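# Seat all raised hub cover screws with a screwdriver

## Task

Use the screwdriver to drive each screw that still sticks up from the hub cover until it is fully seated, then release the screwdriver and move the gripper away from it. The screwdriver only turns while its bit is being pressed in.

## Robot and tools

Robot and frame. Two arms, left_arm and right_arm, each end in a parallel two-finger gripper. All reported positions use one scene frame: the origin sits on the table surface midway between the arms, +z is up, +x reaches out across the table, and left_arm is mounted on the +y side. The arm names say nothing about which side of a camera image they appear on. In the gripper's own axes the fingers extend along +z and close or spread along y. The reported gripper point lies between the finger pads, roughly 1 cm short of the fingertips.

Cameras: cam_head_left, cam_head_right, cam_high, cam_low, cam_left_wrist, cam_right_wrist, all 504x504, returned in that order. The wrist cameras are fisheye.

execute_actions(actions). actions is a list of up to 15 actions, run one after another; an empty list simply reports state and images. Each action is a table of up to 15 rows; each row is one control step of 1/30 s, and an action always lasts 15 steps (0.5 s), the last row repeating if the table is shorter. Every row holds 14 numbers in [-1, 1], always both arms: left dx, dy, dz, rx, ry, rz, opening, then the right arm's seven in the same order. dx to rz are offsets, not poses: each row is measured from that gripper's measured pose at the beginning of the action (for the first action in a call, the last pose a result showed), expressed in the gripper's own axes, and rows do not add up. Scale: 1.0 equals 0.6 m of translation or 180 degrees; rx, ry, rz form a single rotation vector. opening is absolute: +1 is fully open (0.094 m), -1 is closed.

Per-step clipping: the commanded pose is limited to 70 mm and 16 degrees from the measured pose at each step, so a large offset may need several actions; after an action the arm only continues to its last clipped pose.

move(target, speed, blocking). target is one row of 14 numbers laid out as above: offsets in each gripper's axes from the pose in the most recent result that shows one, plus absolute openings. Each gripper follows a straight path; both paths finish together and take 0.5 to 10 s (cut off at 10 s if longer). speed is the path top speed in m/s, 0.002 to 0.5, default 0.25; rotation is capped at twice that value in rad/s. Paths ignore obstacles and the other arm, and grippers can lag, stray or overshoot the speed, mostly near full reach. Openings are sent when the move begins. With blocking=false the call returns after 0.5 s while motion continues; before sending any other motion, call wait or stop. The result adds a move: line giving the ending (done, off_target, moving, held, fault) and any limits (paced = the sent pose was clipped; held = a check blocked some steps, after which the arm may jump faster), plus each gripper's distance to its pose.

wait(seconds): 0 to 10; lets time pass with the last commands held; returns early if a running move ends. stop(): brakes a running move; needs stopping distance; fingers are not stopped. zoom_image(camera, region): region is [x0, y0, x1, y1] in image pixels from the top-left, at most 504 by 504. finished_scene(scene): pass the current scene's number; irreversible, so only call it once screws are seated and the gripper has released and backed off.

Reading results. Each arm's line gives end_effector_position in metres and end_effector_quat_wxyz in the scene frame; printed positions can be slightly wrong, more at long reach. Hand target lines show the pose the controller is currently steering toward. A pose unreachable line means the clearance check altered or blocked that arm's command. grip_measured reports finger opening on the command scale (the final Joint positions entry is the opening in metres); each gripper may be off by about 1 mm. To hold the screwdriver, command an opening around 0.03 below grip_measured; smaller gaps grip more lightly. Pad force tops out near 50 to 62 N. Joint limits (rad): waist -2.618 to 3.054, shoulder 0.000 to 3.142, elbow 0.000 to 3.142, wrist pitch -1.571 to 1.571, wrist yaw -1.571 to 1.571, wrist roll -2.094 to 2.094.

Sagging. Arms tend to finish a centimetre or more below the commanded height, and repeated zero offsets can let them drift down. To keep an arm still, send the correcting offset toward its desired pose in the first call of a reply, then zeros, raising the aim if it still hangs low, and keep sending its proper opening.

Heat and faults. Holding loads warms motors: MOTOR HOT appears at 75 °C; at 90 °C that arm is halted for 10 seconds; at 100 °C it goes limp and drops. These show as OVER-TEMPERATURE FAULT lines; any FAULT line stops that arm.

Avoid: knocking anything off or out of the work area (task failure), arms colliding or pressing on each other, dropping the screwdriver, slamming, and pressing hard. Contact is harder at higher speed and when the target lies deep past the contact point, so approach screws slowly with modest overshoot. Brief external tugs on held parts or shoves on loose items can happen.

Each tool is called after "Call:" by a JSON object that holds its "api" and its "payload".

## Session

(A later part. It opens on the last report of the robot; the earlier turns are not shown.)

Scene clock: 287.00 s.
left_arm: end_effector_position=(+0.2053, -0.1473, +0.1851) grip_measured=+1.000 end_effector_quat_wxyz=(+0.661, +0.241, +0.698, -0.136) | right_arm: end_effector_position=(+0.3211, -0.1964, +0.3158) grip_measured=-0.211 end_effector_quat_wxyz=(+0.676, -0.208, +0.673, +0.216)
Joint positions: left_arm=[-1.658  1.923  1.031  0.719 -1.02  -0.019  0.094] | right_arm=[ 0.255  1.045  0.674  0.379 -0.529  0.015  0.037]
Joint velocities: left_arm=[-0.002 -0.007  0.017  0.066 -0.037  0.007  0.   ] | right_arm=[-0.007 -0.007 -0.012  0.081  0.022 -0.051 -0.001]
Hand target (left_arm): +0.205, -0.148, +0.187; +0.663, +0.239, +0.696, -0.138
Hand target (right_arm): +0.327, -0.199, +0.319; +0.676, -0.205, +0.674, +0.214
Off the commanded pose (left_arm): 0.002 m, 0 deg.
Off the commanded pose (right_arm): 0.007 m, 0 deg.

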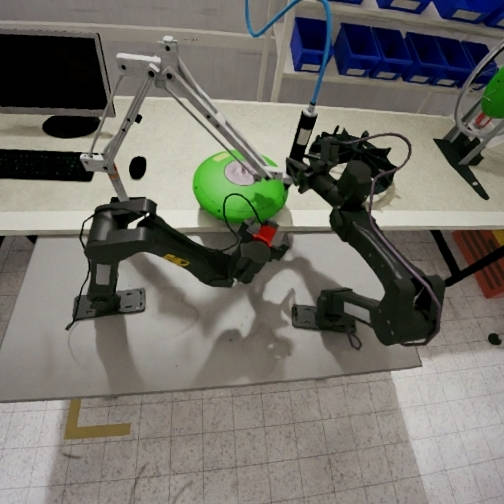

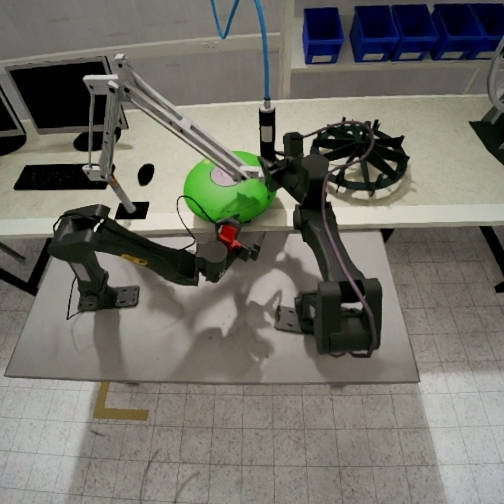

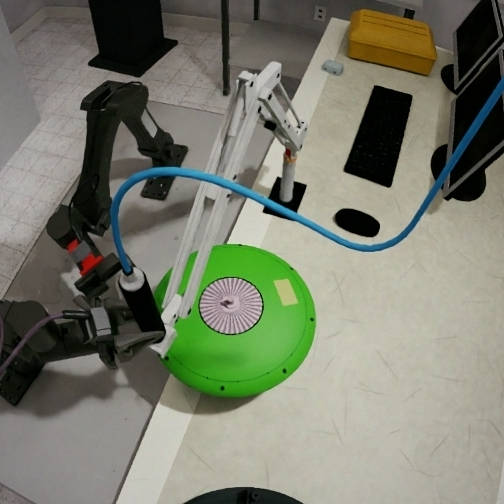

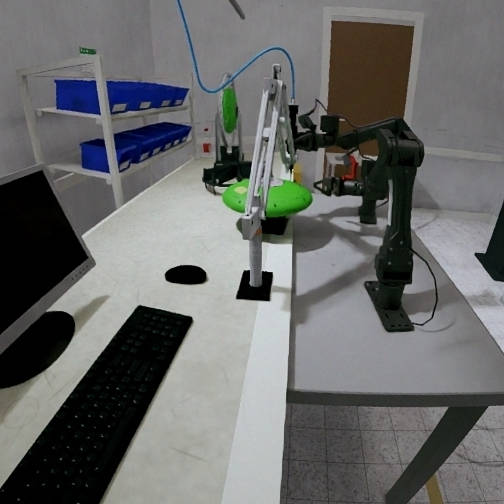

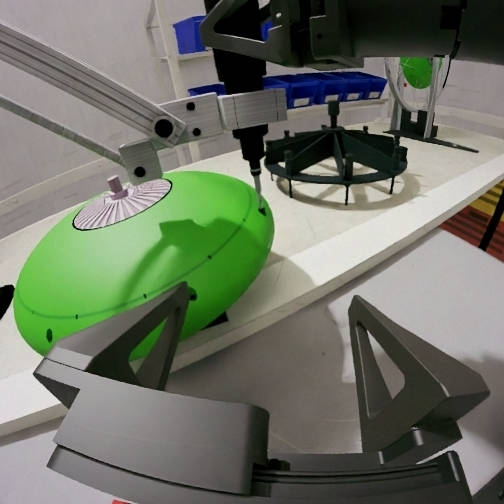

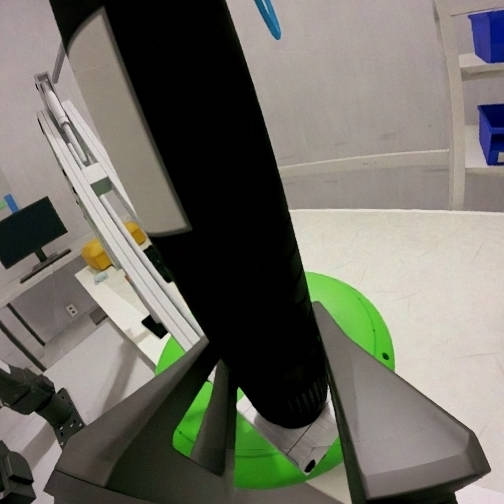

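Call:
{"api": "execute_actions", "payload": {"actions": [[[-0.004,0,0,0,-0.002,0,1,-0.008,-0.012,0.0095,0.001,0,0,-0.26]]]}}

Call:
{"api": "zoom_image", "payload": {"camera": "cam_left_wrist", "region": [235,180,285,230]}}

Scene clock: 290.83 s.
left_arm: end_effector_position=(+0.2053, -0.1473, +0.1851) grip_measured=+1.000 end_effector_quat_wxyz=(+0.661, +0.241, +0.698, -0.136) | right_arm: end_effector_position=(+0.3248, -0.1962, +0.3153) grip_measured=-0.211 end_effector_quat_wxyz=(+0.674, -0.210, +0.674, +0.218)
Joint positions: left_arm=[-1.658  1.923  1.031  0.719 -1.02  -0.019  0.094] | right_arm=[ 0.25   1.065  0.684  0.386 -0.54   0.014  0.037]
Joint velocities: left_arm=[ 0.007  0.012 -0.002 -0.007  0.095 -0.037  0.   ] | right_arm=[-0.017 -0.012  0.002 -0.022  0.007 -0.022  0.001]
Hand target (left_arm): +0.205, -0.148, +0.187; +0.663, +0.240, +0.696, -0.137
Hand target (right_arm): +0.330, -0.199, +0.320; +0.676, -0.207, +0.674, +0.215
Off the commanded pose (left_arm): 0.002 m, 0 deg.
Off the commanded pose (right_arm): 0.008 m, 1 deg.

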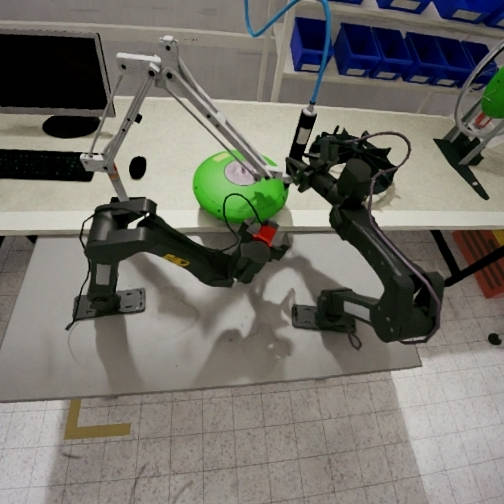

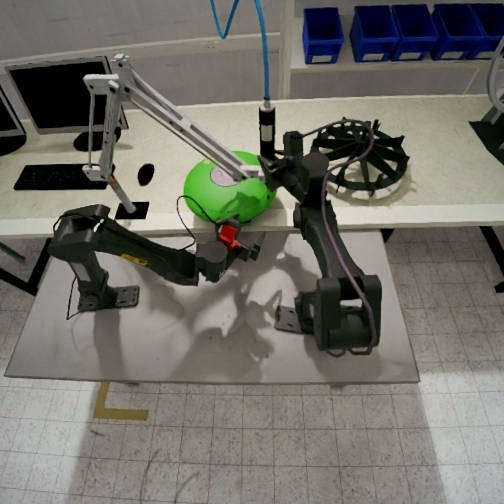

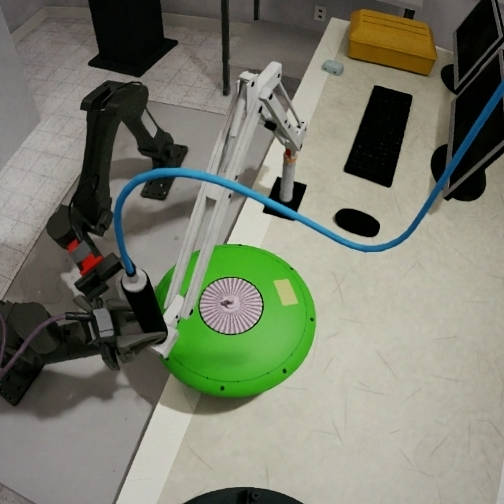

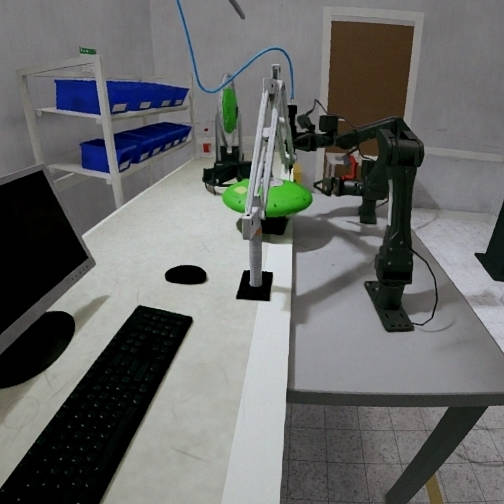

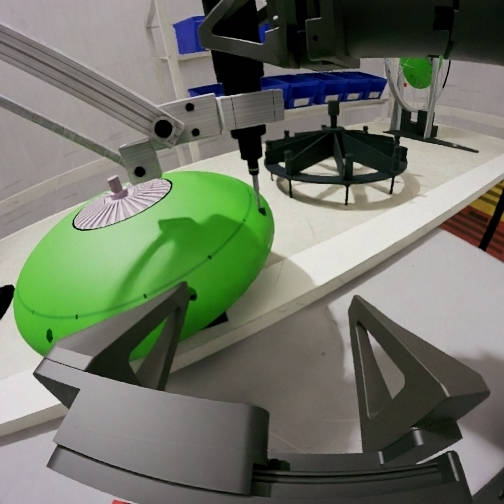

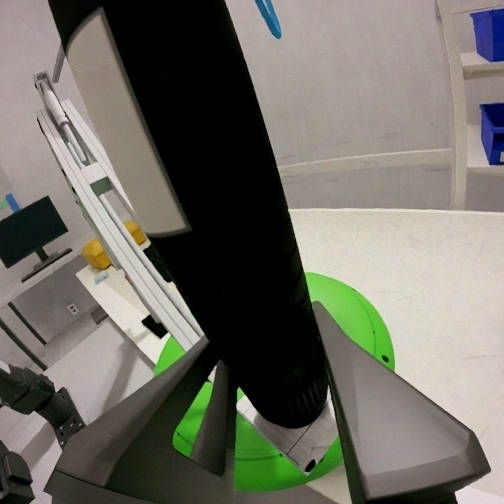

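Region (235, 180, 285, 230) of cam_left_wrist's 504x504 image, scaled by 10.080, with more detail than that image has.

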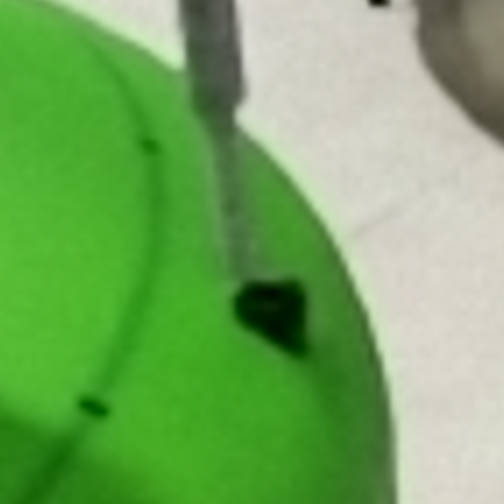

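Call:
{"api": "execute_actions", "payload": {"actions": [[[-0.004,0,0,0,-0.002,0,1,0,-0.008,-0.003,0,0,0,-0.26]],[[-0.004,0,0,0,-0.002,0,1,0.022,0,0,0,0.008,0,-0.26]]]}}

Call:
{"api": "zoom_image", "payload": {"camera": "cam_left_wrist", "region": [235,180,285,230]}}

Scene clock: 296.67 s.
left_arm: end_effector_position=(+0.2053, -0.1473, +0.1851) grip_measured=+1.000 end_effector_quat_wxyz=(+0.661, +0.241, +0.698, -0.136) | right_arm: end_effector_position=(+0.3248, -0.1990, +0.3159) grip_measured=-0.211 end_effector_quat_wxyz=(+0.675, -0.211, +0.672, +0.218)
Joint positions: left_arm=[-1.658  1.923  1.031  0.719 -1.02  -0.018  0.094] | right_arm=[ 0.235  1.065  0.684  0.389 -0.556  0.013  0.037]
Joint velocities: left_arm=[ 0.007 -0.012  0.017 -0.051 -0.066  0.066  0.   ] | right_arm=[-0.002 -0.012 -0.002 -0.022 -0.007 -0.051  0.001]
Hand target (left_arm): +0.205, -0.148, +0.187; +0.663, +0.241, +0.696, -0.137
Hand target (right_arm): +0.325, -0.199, +0.303; +0.666, -0.213, +0.681, +0.216
Off the commanded pose (left_arm): 0.002 m, 0 deg.
Off the commanded pose (right_arm): 0.013 m, 1 deg.

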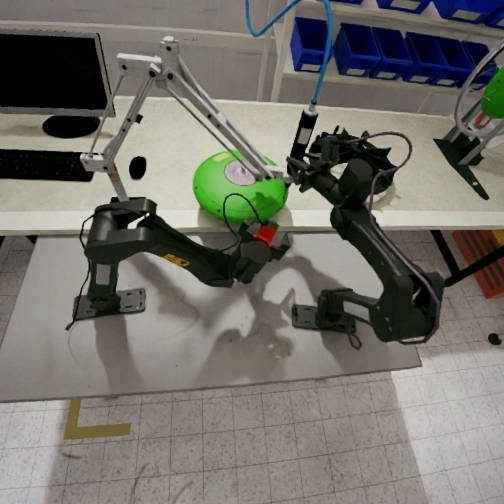

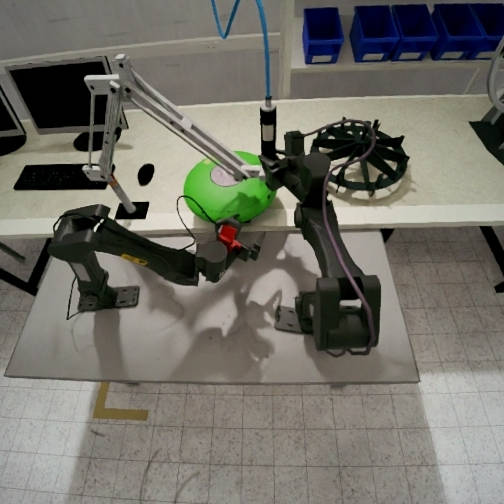

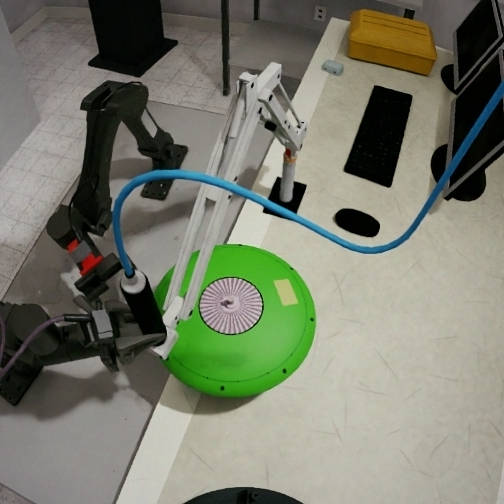

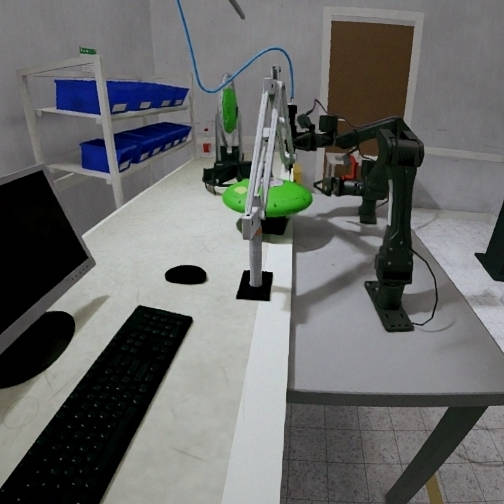

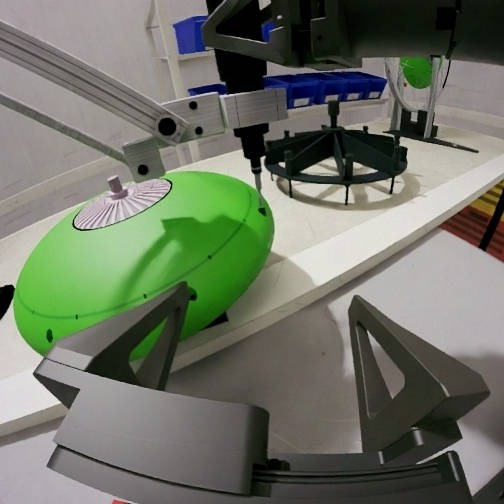

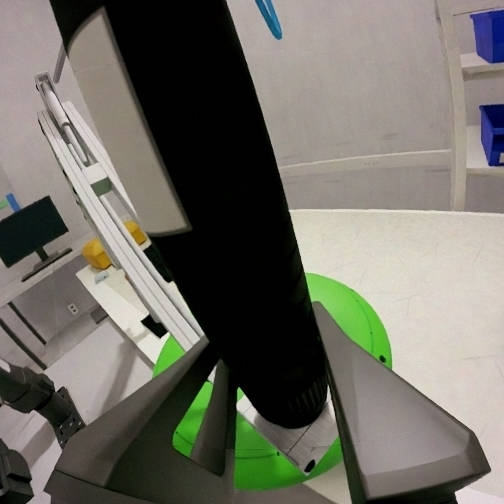

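Region (235, 180, 285, 230) of cam_left_wrist's 504x504 image, scaled by 10.080, with more detail than that image has.

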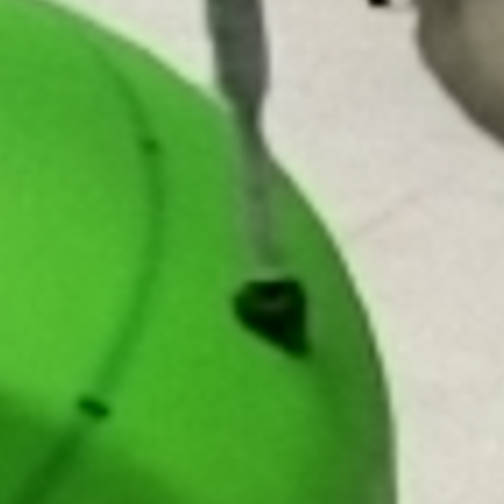

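Call:
{"api": "execute_actions", "payload": {"actions": [[[-0.004,0,0,0,-0.002,0,1,0.035,0.002,0,0,0.012,0,-0.26]]]}}

Call:
{"api": "zoom_image", "payload": {"camera": "cam_left_wrist", "region": [235,180,285,230]}}

Scene clock: 299.13 s.
left_arm: end_effector_position=(+0.2053, -0.1473, +0.1851) grip_measured=+1.000 end_effector_quat_wxyz=(+0.661, +0.241, +0.698, -0.136) | right_arm: end_effector_position=(+0.3243, -0.1991, +0.3121) grip_measured=-0.211 end_effector_quat_wxyz=(+0.676, -0.211, +0.672, +0.217)
Joint positions: left_arm=[-1.658  1.923  1.031  0.719 -1.02  -0.018  0.094] | right_arm=[ 0.235  1.065  0.668  0.406 -0.555  0.011  0.037]
Joint velocities: left_arm=[ 0.012  0.002 -0.012 -0.007 -0.022 -0.081  0.   ] | right_arm=[-0.002 -0.017 -0.007 -0.022  0.022 -0.007 -0.001]
Hand target (left_arm): +0.205, -0.148, +0.187; +0.663, +0.241, +0.696, -0.137
Hand target (right_arm): +0.324, -0.198, +0.295; +0.662, -0.215, +0.685, +0.215
Off the commanded pose (left_arm): 0.002 m, 0 deg.
Off the commanded pose (right_arm): 0.017 m, 2 deg.

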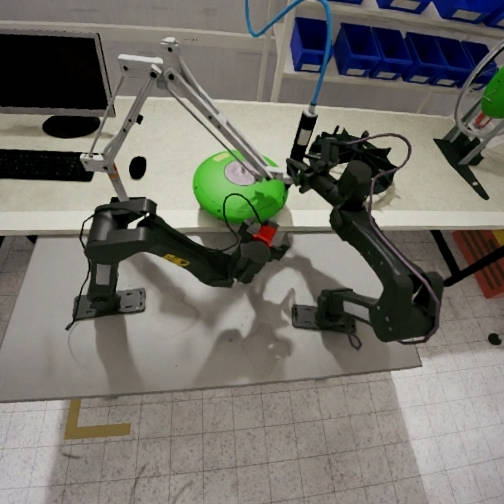

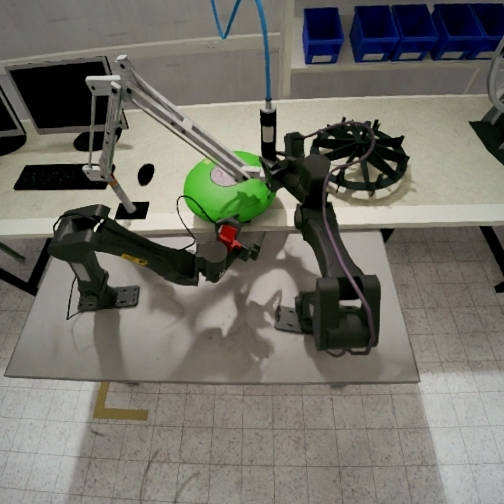

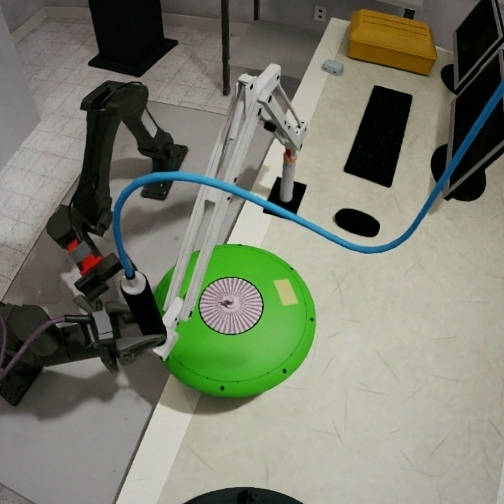

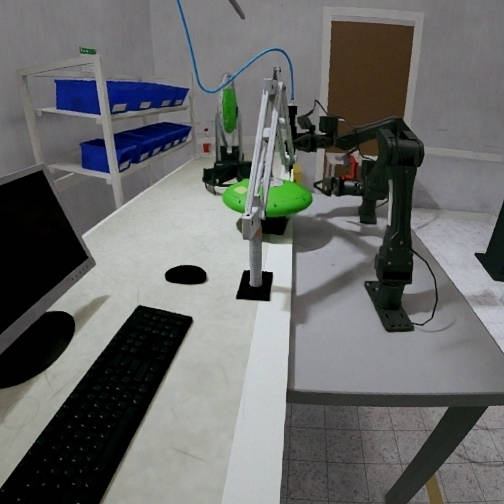

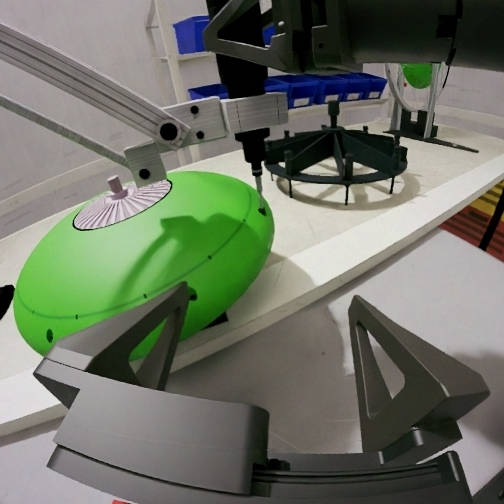

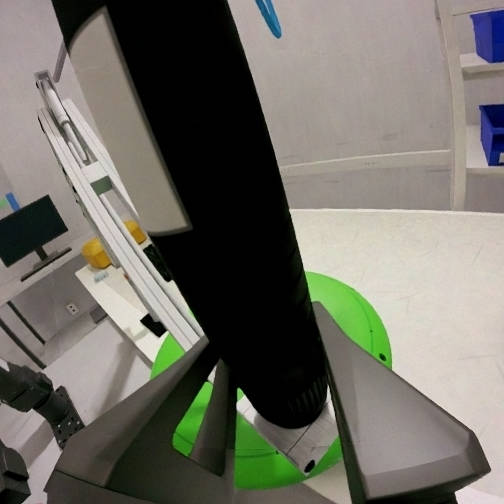

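Region (235, 180, 285, 230) of cam_left_wrist's 504x504 image, scaled by 10.080, with more detail than that image has.

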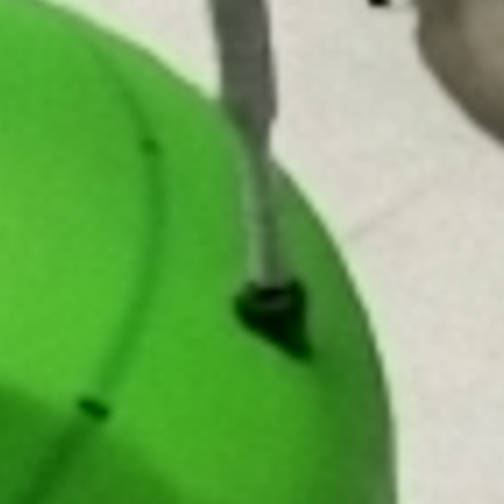

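Call:
{"api": "move", "payload": {"target": [-0.004,0,0,0,-0.002,0,1,0.04,0.0115,-0.008,0,0.018,0,-0.26], "speed": 0.05}}

Call:
{"api": "zoom_image", "payload": {"camera": "cam_left_wrist", "region": [235,180,285,230]}}

Scene clock: 303.40 s.
left_arm: end_effector_position=(+0.2053, -0.1473, +0.1851) grip_measured=+1.000 end_effector_quat_wxyz=(+0.661, +0.241, +0.698, -0.136) | right_arm: end_effector_position=(+0.3225, -0.1979, +0.3103) grip_measured=-0.211 end_effector_quat_wxyz=(+0.677, -0.210, +0.671, +0.216)
Joint positions: left_arm=[-1.658  1.923  1.031  0.719 -1.02  -0.018  0.094] | right_arm=[ 0.245  1.057  0.654  0.415 -0.541  0.012  0.037]
Joint velocities: left_arm=[ 0.002 -0.007 -0.007 -0.022 -0.081 -0.081  0.   ] | right_arm=[ 0.007 -0.007  0.017 -0.066 -0.051  0.007  0.   ]
Hand target (left_arm): +0.205, -0.148, +0.187; +0.663, +0.241, +0.696, -0.137
Hand target (right_arm): +0.317, -0.196, +0.289; +0.657, -0.218, +0.690, +0.212
Off the commanded pose (left_arm): 0.002 m, 0 deg.
Off the commanded pose (right_arm): 0.023 m, 3 deg.
move: off_target (right_arm)

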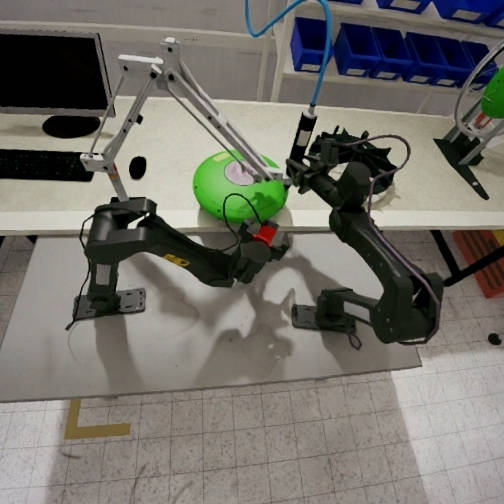

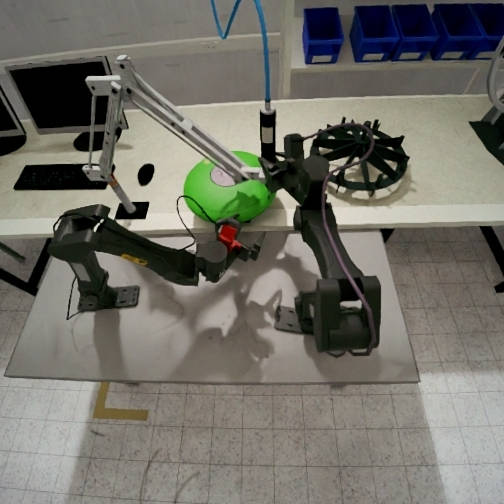

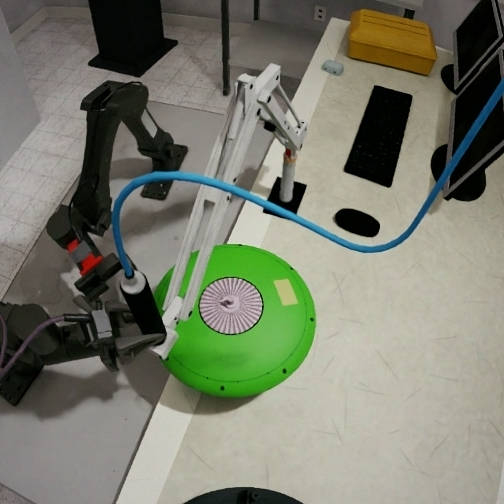

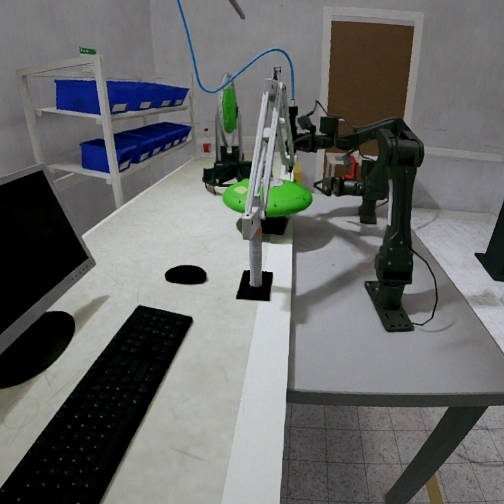

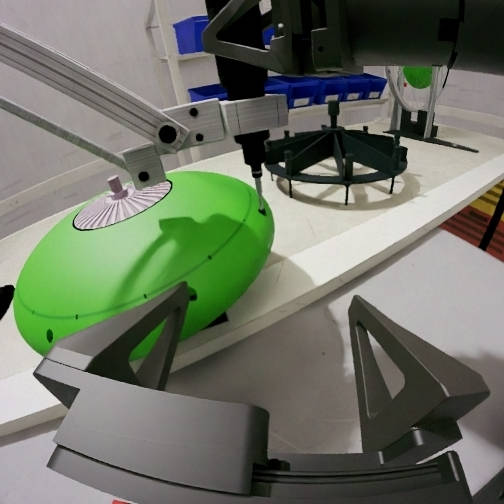

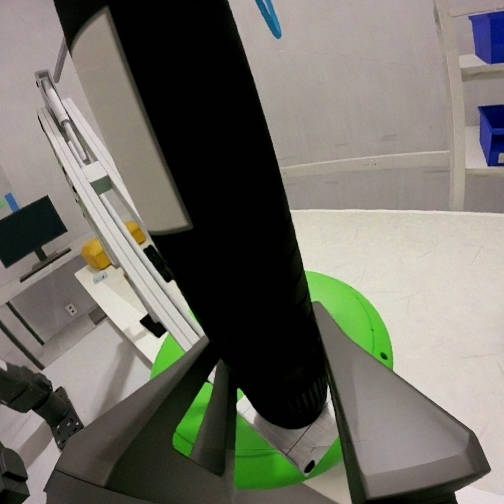

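Region (235, 180, 285, 230) of cam_left_wrist's 504x504 image, scaled by 10.080, with more detail than that image has.

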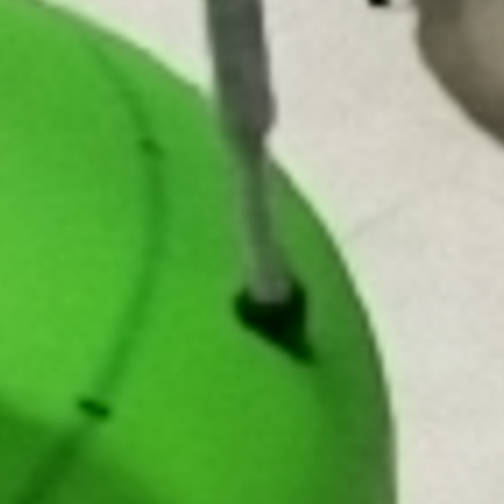

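Close. Press, with slight continued bias.

Call:
{"api": "execute_actions", "payload": {"actions": [[[-0.004,0,0,0,-0.002,0,1,0.06,0.006,-0.003,0,0.03,0,-0.26]],[[-0.004,0,0,0,-0.002,0,1,0.07,0.003,0,0,0.035,0,-0.26]]]}}

Call:
{"api": "zoom_image", "payload": {"camera": "cam_left_wrist", "region": [235,180,285,230]}}

Scene clock: 307.80 s.
left_arm: end_effector_position=(+0.2053, -0.1473, +0.1851) grip_measured=+1.000 end_effector_quat_wxyz=(+0.661, +0.241, +0.698, -0.136) | right_arm: end_effector_position=(+0.3225, -0.1979, +0.3075) grip_measured=-0.211 end_effector_quat_wxyz=(+0.677, -0.210, +0.673, +0.213)
Joint positions: left_arm=[-1.658  1.923  1.031  0.719 -1.02  -0.018  0.094] | right_arm=[ 0.247  1.057  0.647  0.418 -0.536  0.006  0.037]
Joint velocities: left_arm=[ 0.007 -0.007 -0.017  0.007 -0.066  0.037  0.   ] | right_arm=[-0.017 -0.002 -0.017 -0.037 -0.022 -0.022 -0.   ]
Hand target (left_arm): +0.205, -0.148, +0.187; +0.663, +0.241, +0.696, -0.137
Hand target (right_arm): +0.320, -0.196, +0.267; +0.639, -0.223, +0.708, +0.204
Off the commanded pose (left_arm): 0.002 m, 0 deg.
Off the commanded pose (right_arm): 0.042 m, 6 deg.

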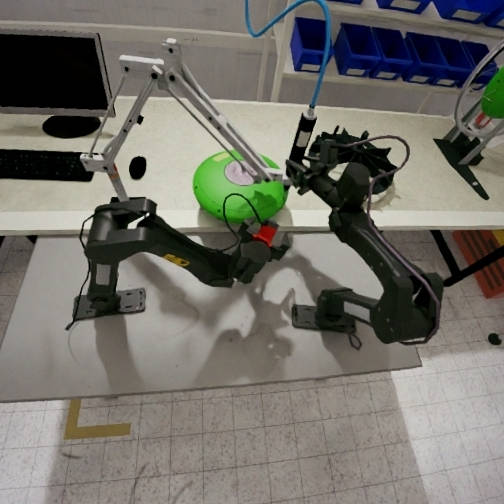

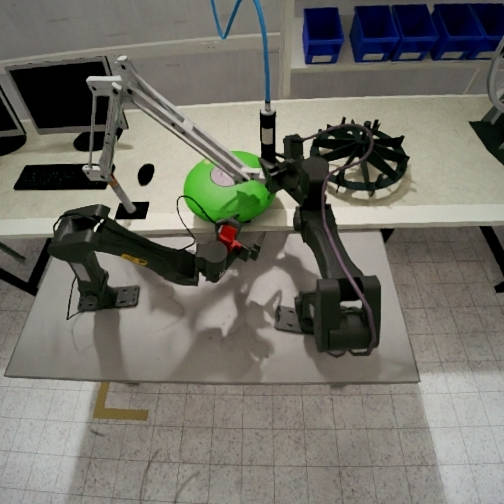

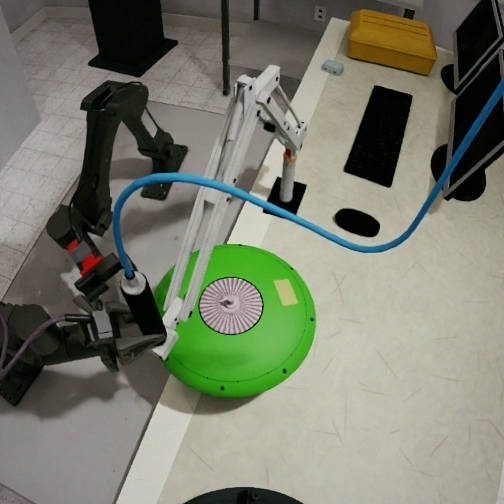

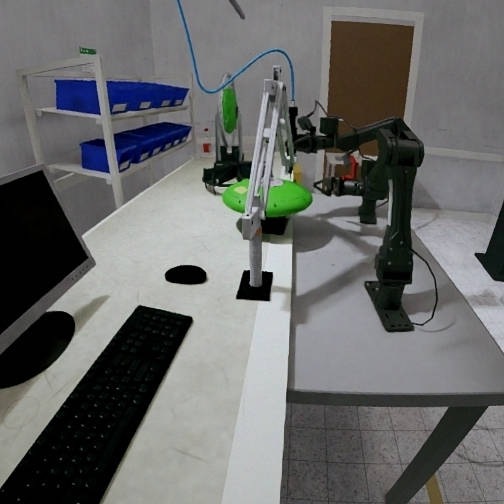

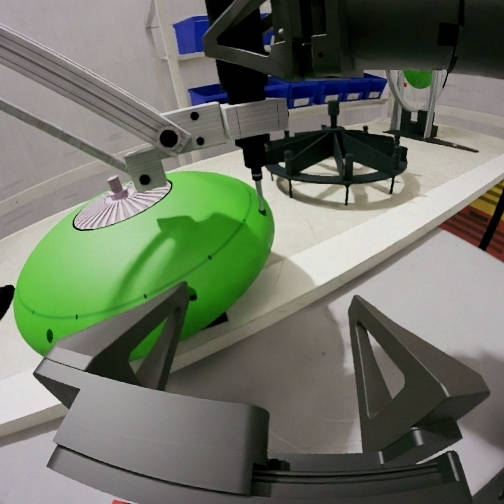

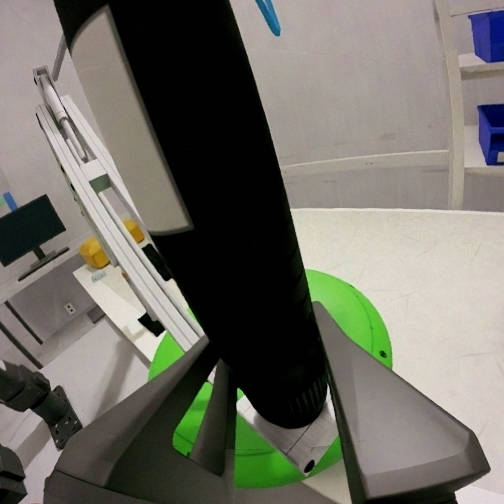

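Region (235, 180, 285, 230) of cam_left_wrist's 504x504 image, scaled by 10.080, with more detail than that image has.

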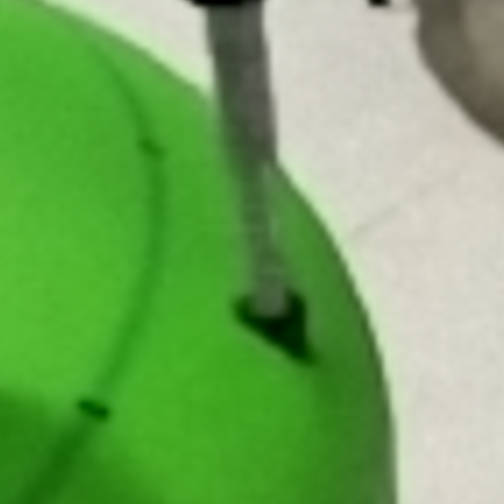

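Engaged.

Call:
{"api": "execute_actions", "payload": {"actions": [[[-0.004,0,0,0,-0.002,0,1,0.085,0,0.003,0,0.036,0,-0.26]],[[-0.004,0,0,0,-0.002,0,1,0.085,0,0.003,0,0.036,0,-0.26]],[[-0.004,0,0,0,-0.002,0,1,0.085,0,0.003,0,0.036,0,-0.26]]]}}

Call:
{"api": "execute_actions", "payload": {"actions": [[[-0.004,0,0,0,-0.002,0,1,0.085,0,0.003,0,0.036,0,-0.26]]]}}

Call:
{"api": "zoom_image", "payload": {"camera": "cam_left_wrist", "region": [235,180,285,230]}}

Scene clock: 313.13 s.
left_arm: end_effector_position=(+0.2053, -0.1473, +0.1851) grip_measured=+1.000 end_effector_quat_wxyz=(+0.661, +0.241, +0.698, -0.136) | right_arm: end_effector_position=(+0.3224, -0.1979, +0.2987) grip_measured=-0.211 end_effector_quat_wxyz=(+0.689, -0.207, +0.660, +0.216)
Joint positions: left_arm=[-1.658  1.923  1.031  0.719 -1.02  -0.017  0.094] | right_arm=[ 0.248  1.076  0.582  0.544 -0.534  0.024  0.037]
Joint velocities: left_arm=[ 0.007 -0.007 -0.002  0.007 -0.051  0.022  0.   ] | right_arm=[-0.032 -0.002 -0.012 -0.037 -0.037  0.007 -0.   ]
Hand target (left_arm): +0.205, -0.148, +0.187; +0.663, +0.241, +0.696, -0.136
Hand target (right_arm): +0.322, -0.196, +0.251; +0.646, -0.222, +0.701, +0.205
Off the commanded pose (left_arm): 0.002 m, 0 deg.
Off the commanded pose (right_arm): 0.049 m, 7 deg.

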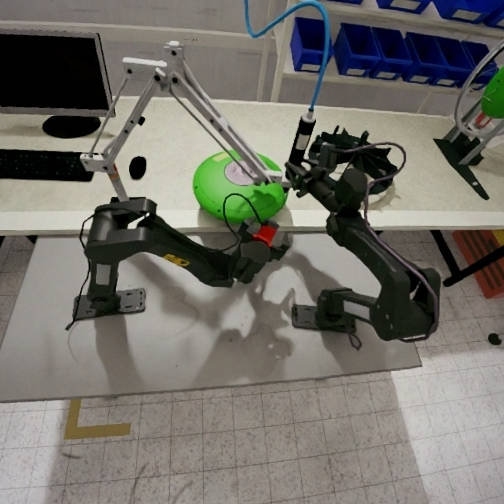

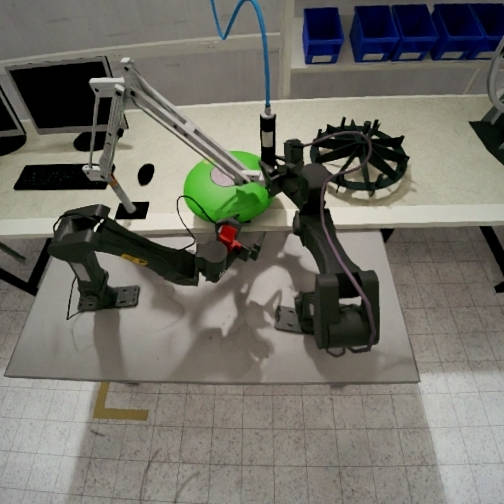

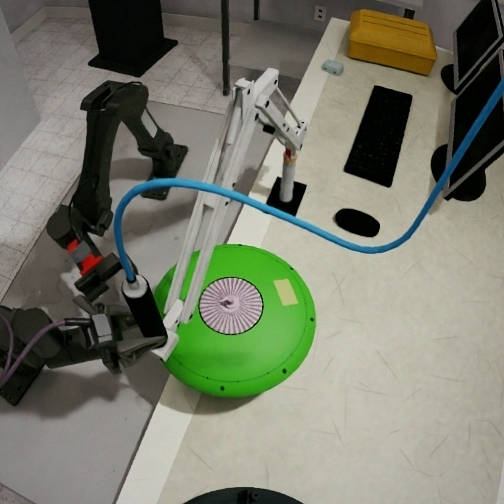

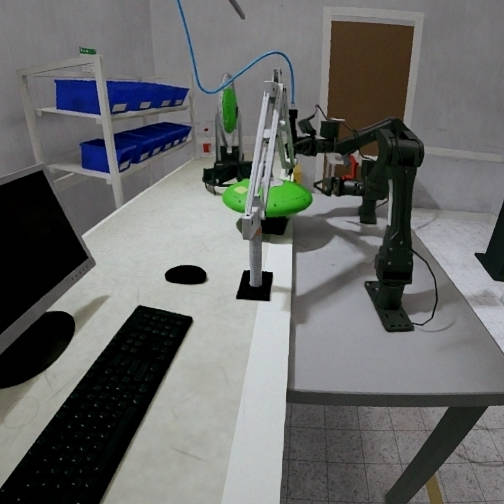

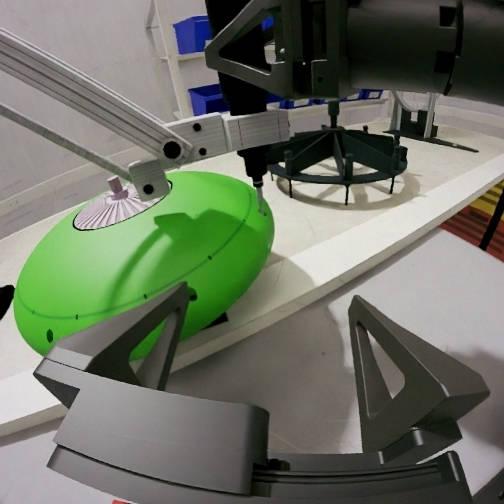

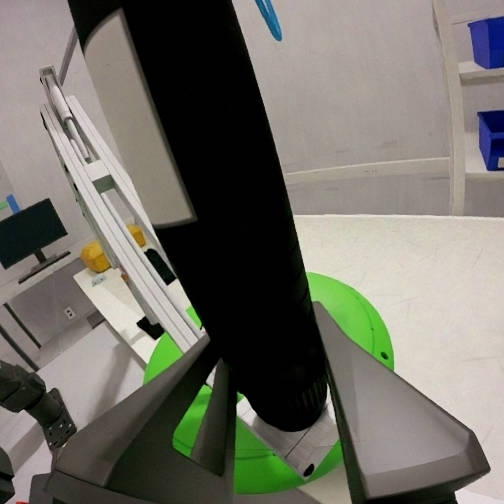

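Scene clock: 313.63 s.
left_arm: end_effector_position=(+0.2053, -0.1473, +0.1851) grip_measured=+1.000 end_effector_quat_wxyz=(+0.661, +0.241, +0.698, -0.136) | right_arm: end_effector_position=(+0.3223, -0.1979, +0.2987) grip_measured=-0.211 end_effector_quat_wxyz=(+0.695, -0.206, +0.653, +0.217)
Joint positions: left_arm=[-1.658  1.923  1.031  0.719 -1.02  -0.017  0.094] | right_arm=[ 0.248  1.084  0.566  0.59  -0.534  0.033  0.037]
Joint velocities: left_arm=[-0.022 -0.017  0.007 -0.037 -0.007 -0.007  0.   ] | right_arm=[ 0.002  0.007  0.002 -0.022  0.022  0.007  0.   ]
Hand target (left_arm): +0.205, -0.148, +0.187; +0.663, +0.241, +0.696, -0.136
Hand target (right_arm): +0.322, -0.196, +0.249; +0.651, -0.221, +0.696, +0.207
Off the commanded pose (left_arm): 0.002 m, 0 deg.
Off the commanded pose (right_arm): 0.051 m, 8 deg.

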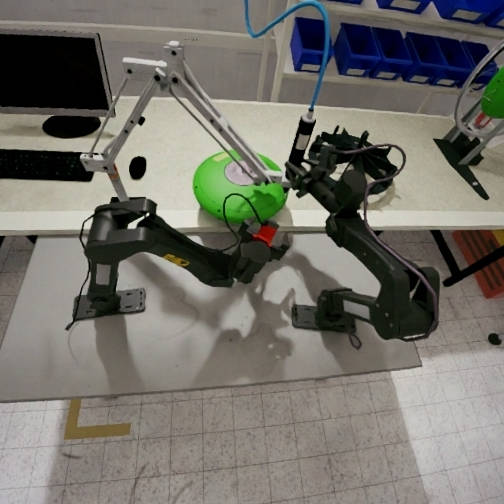

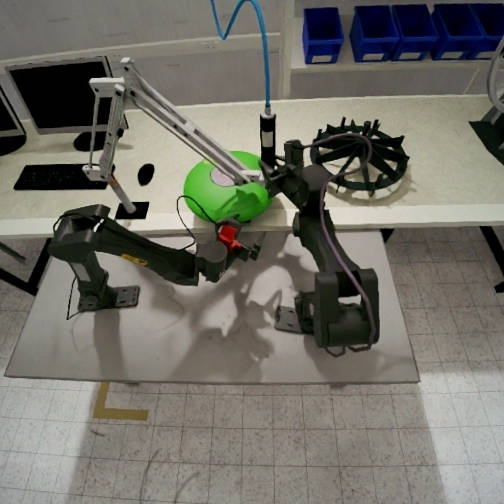

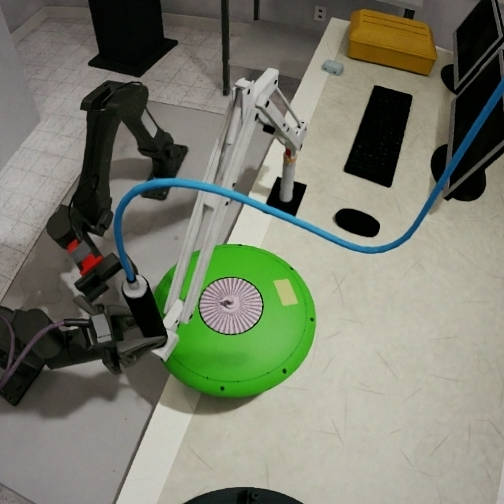

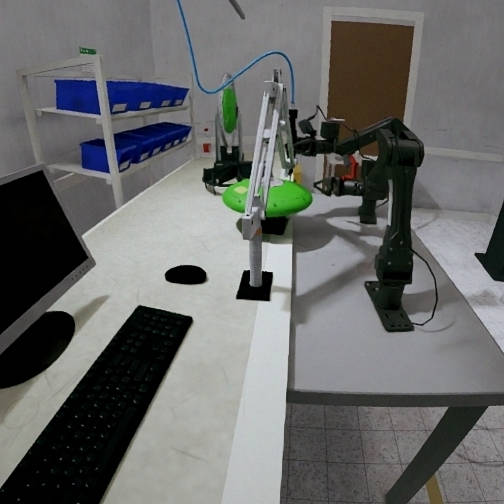

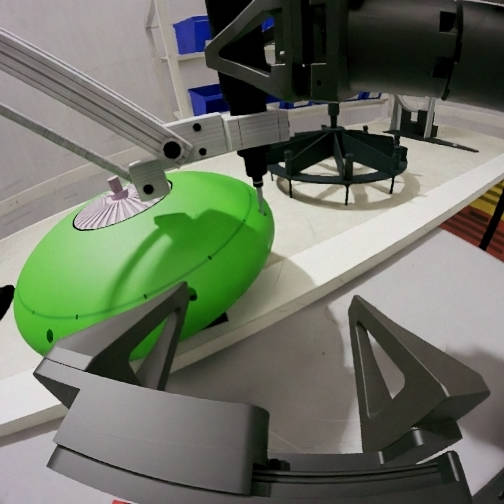

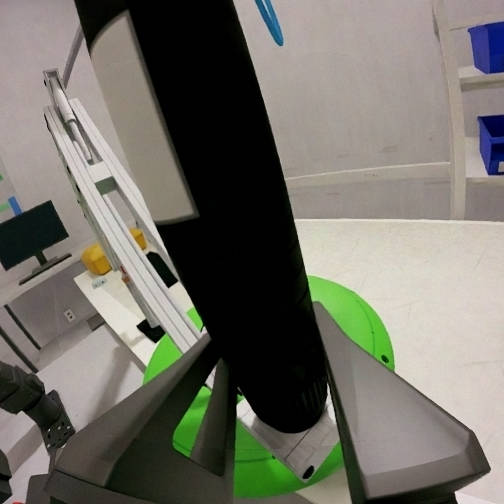

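Region (235, 180, 285, 230) of cam_left_wrist's 504x504 image, scaled by 10.080, with more detail than that image has.

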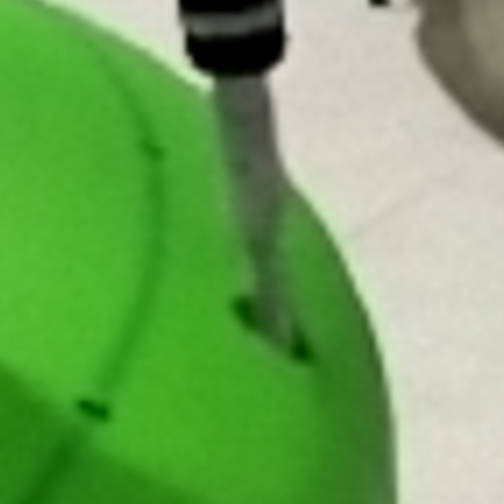

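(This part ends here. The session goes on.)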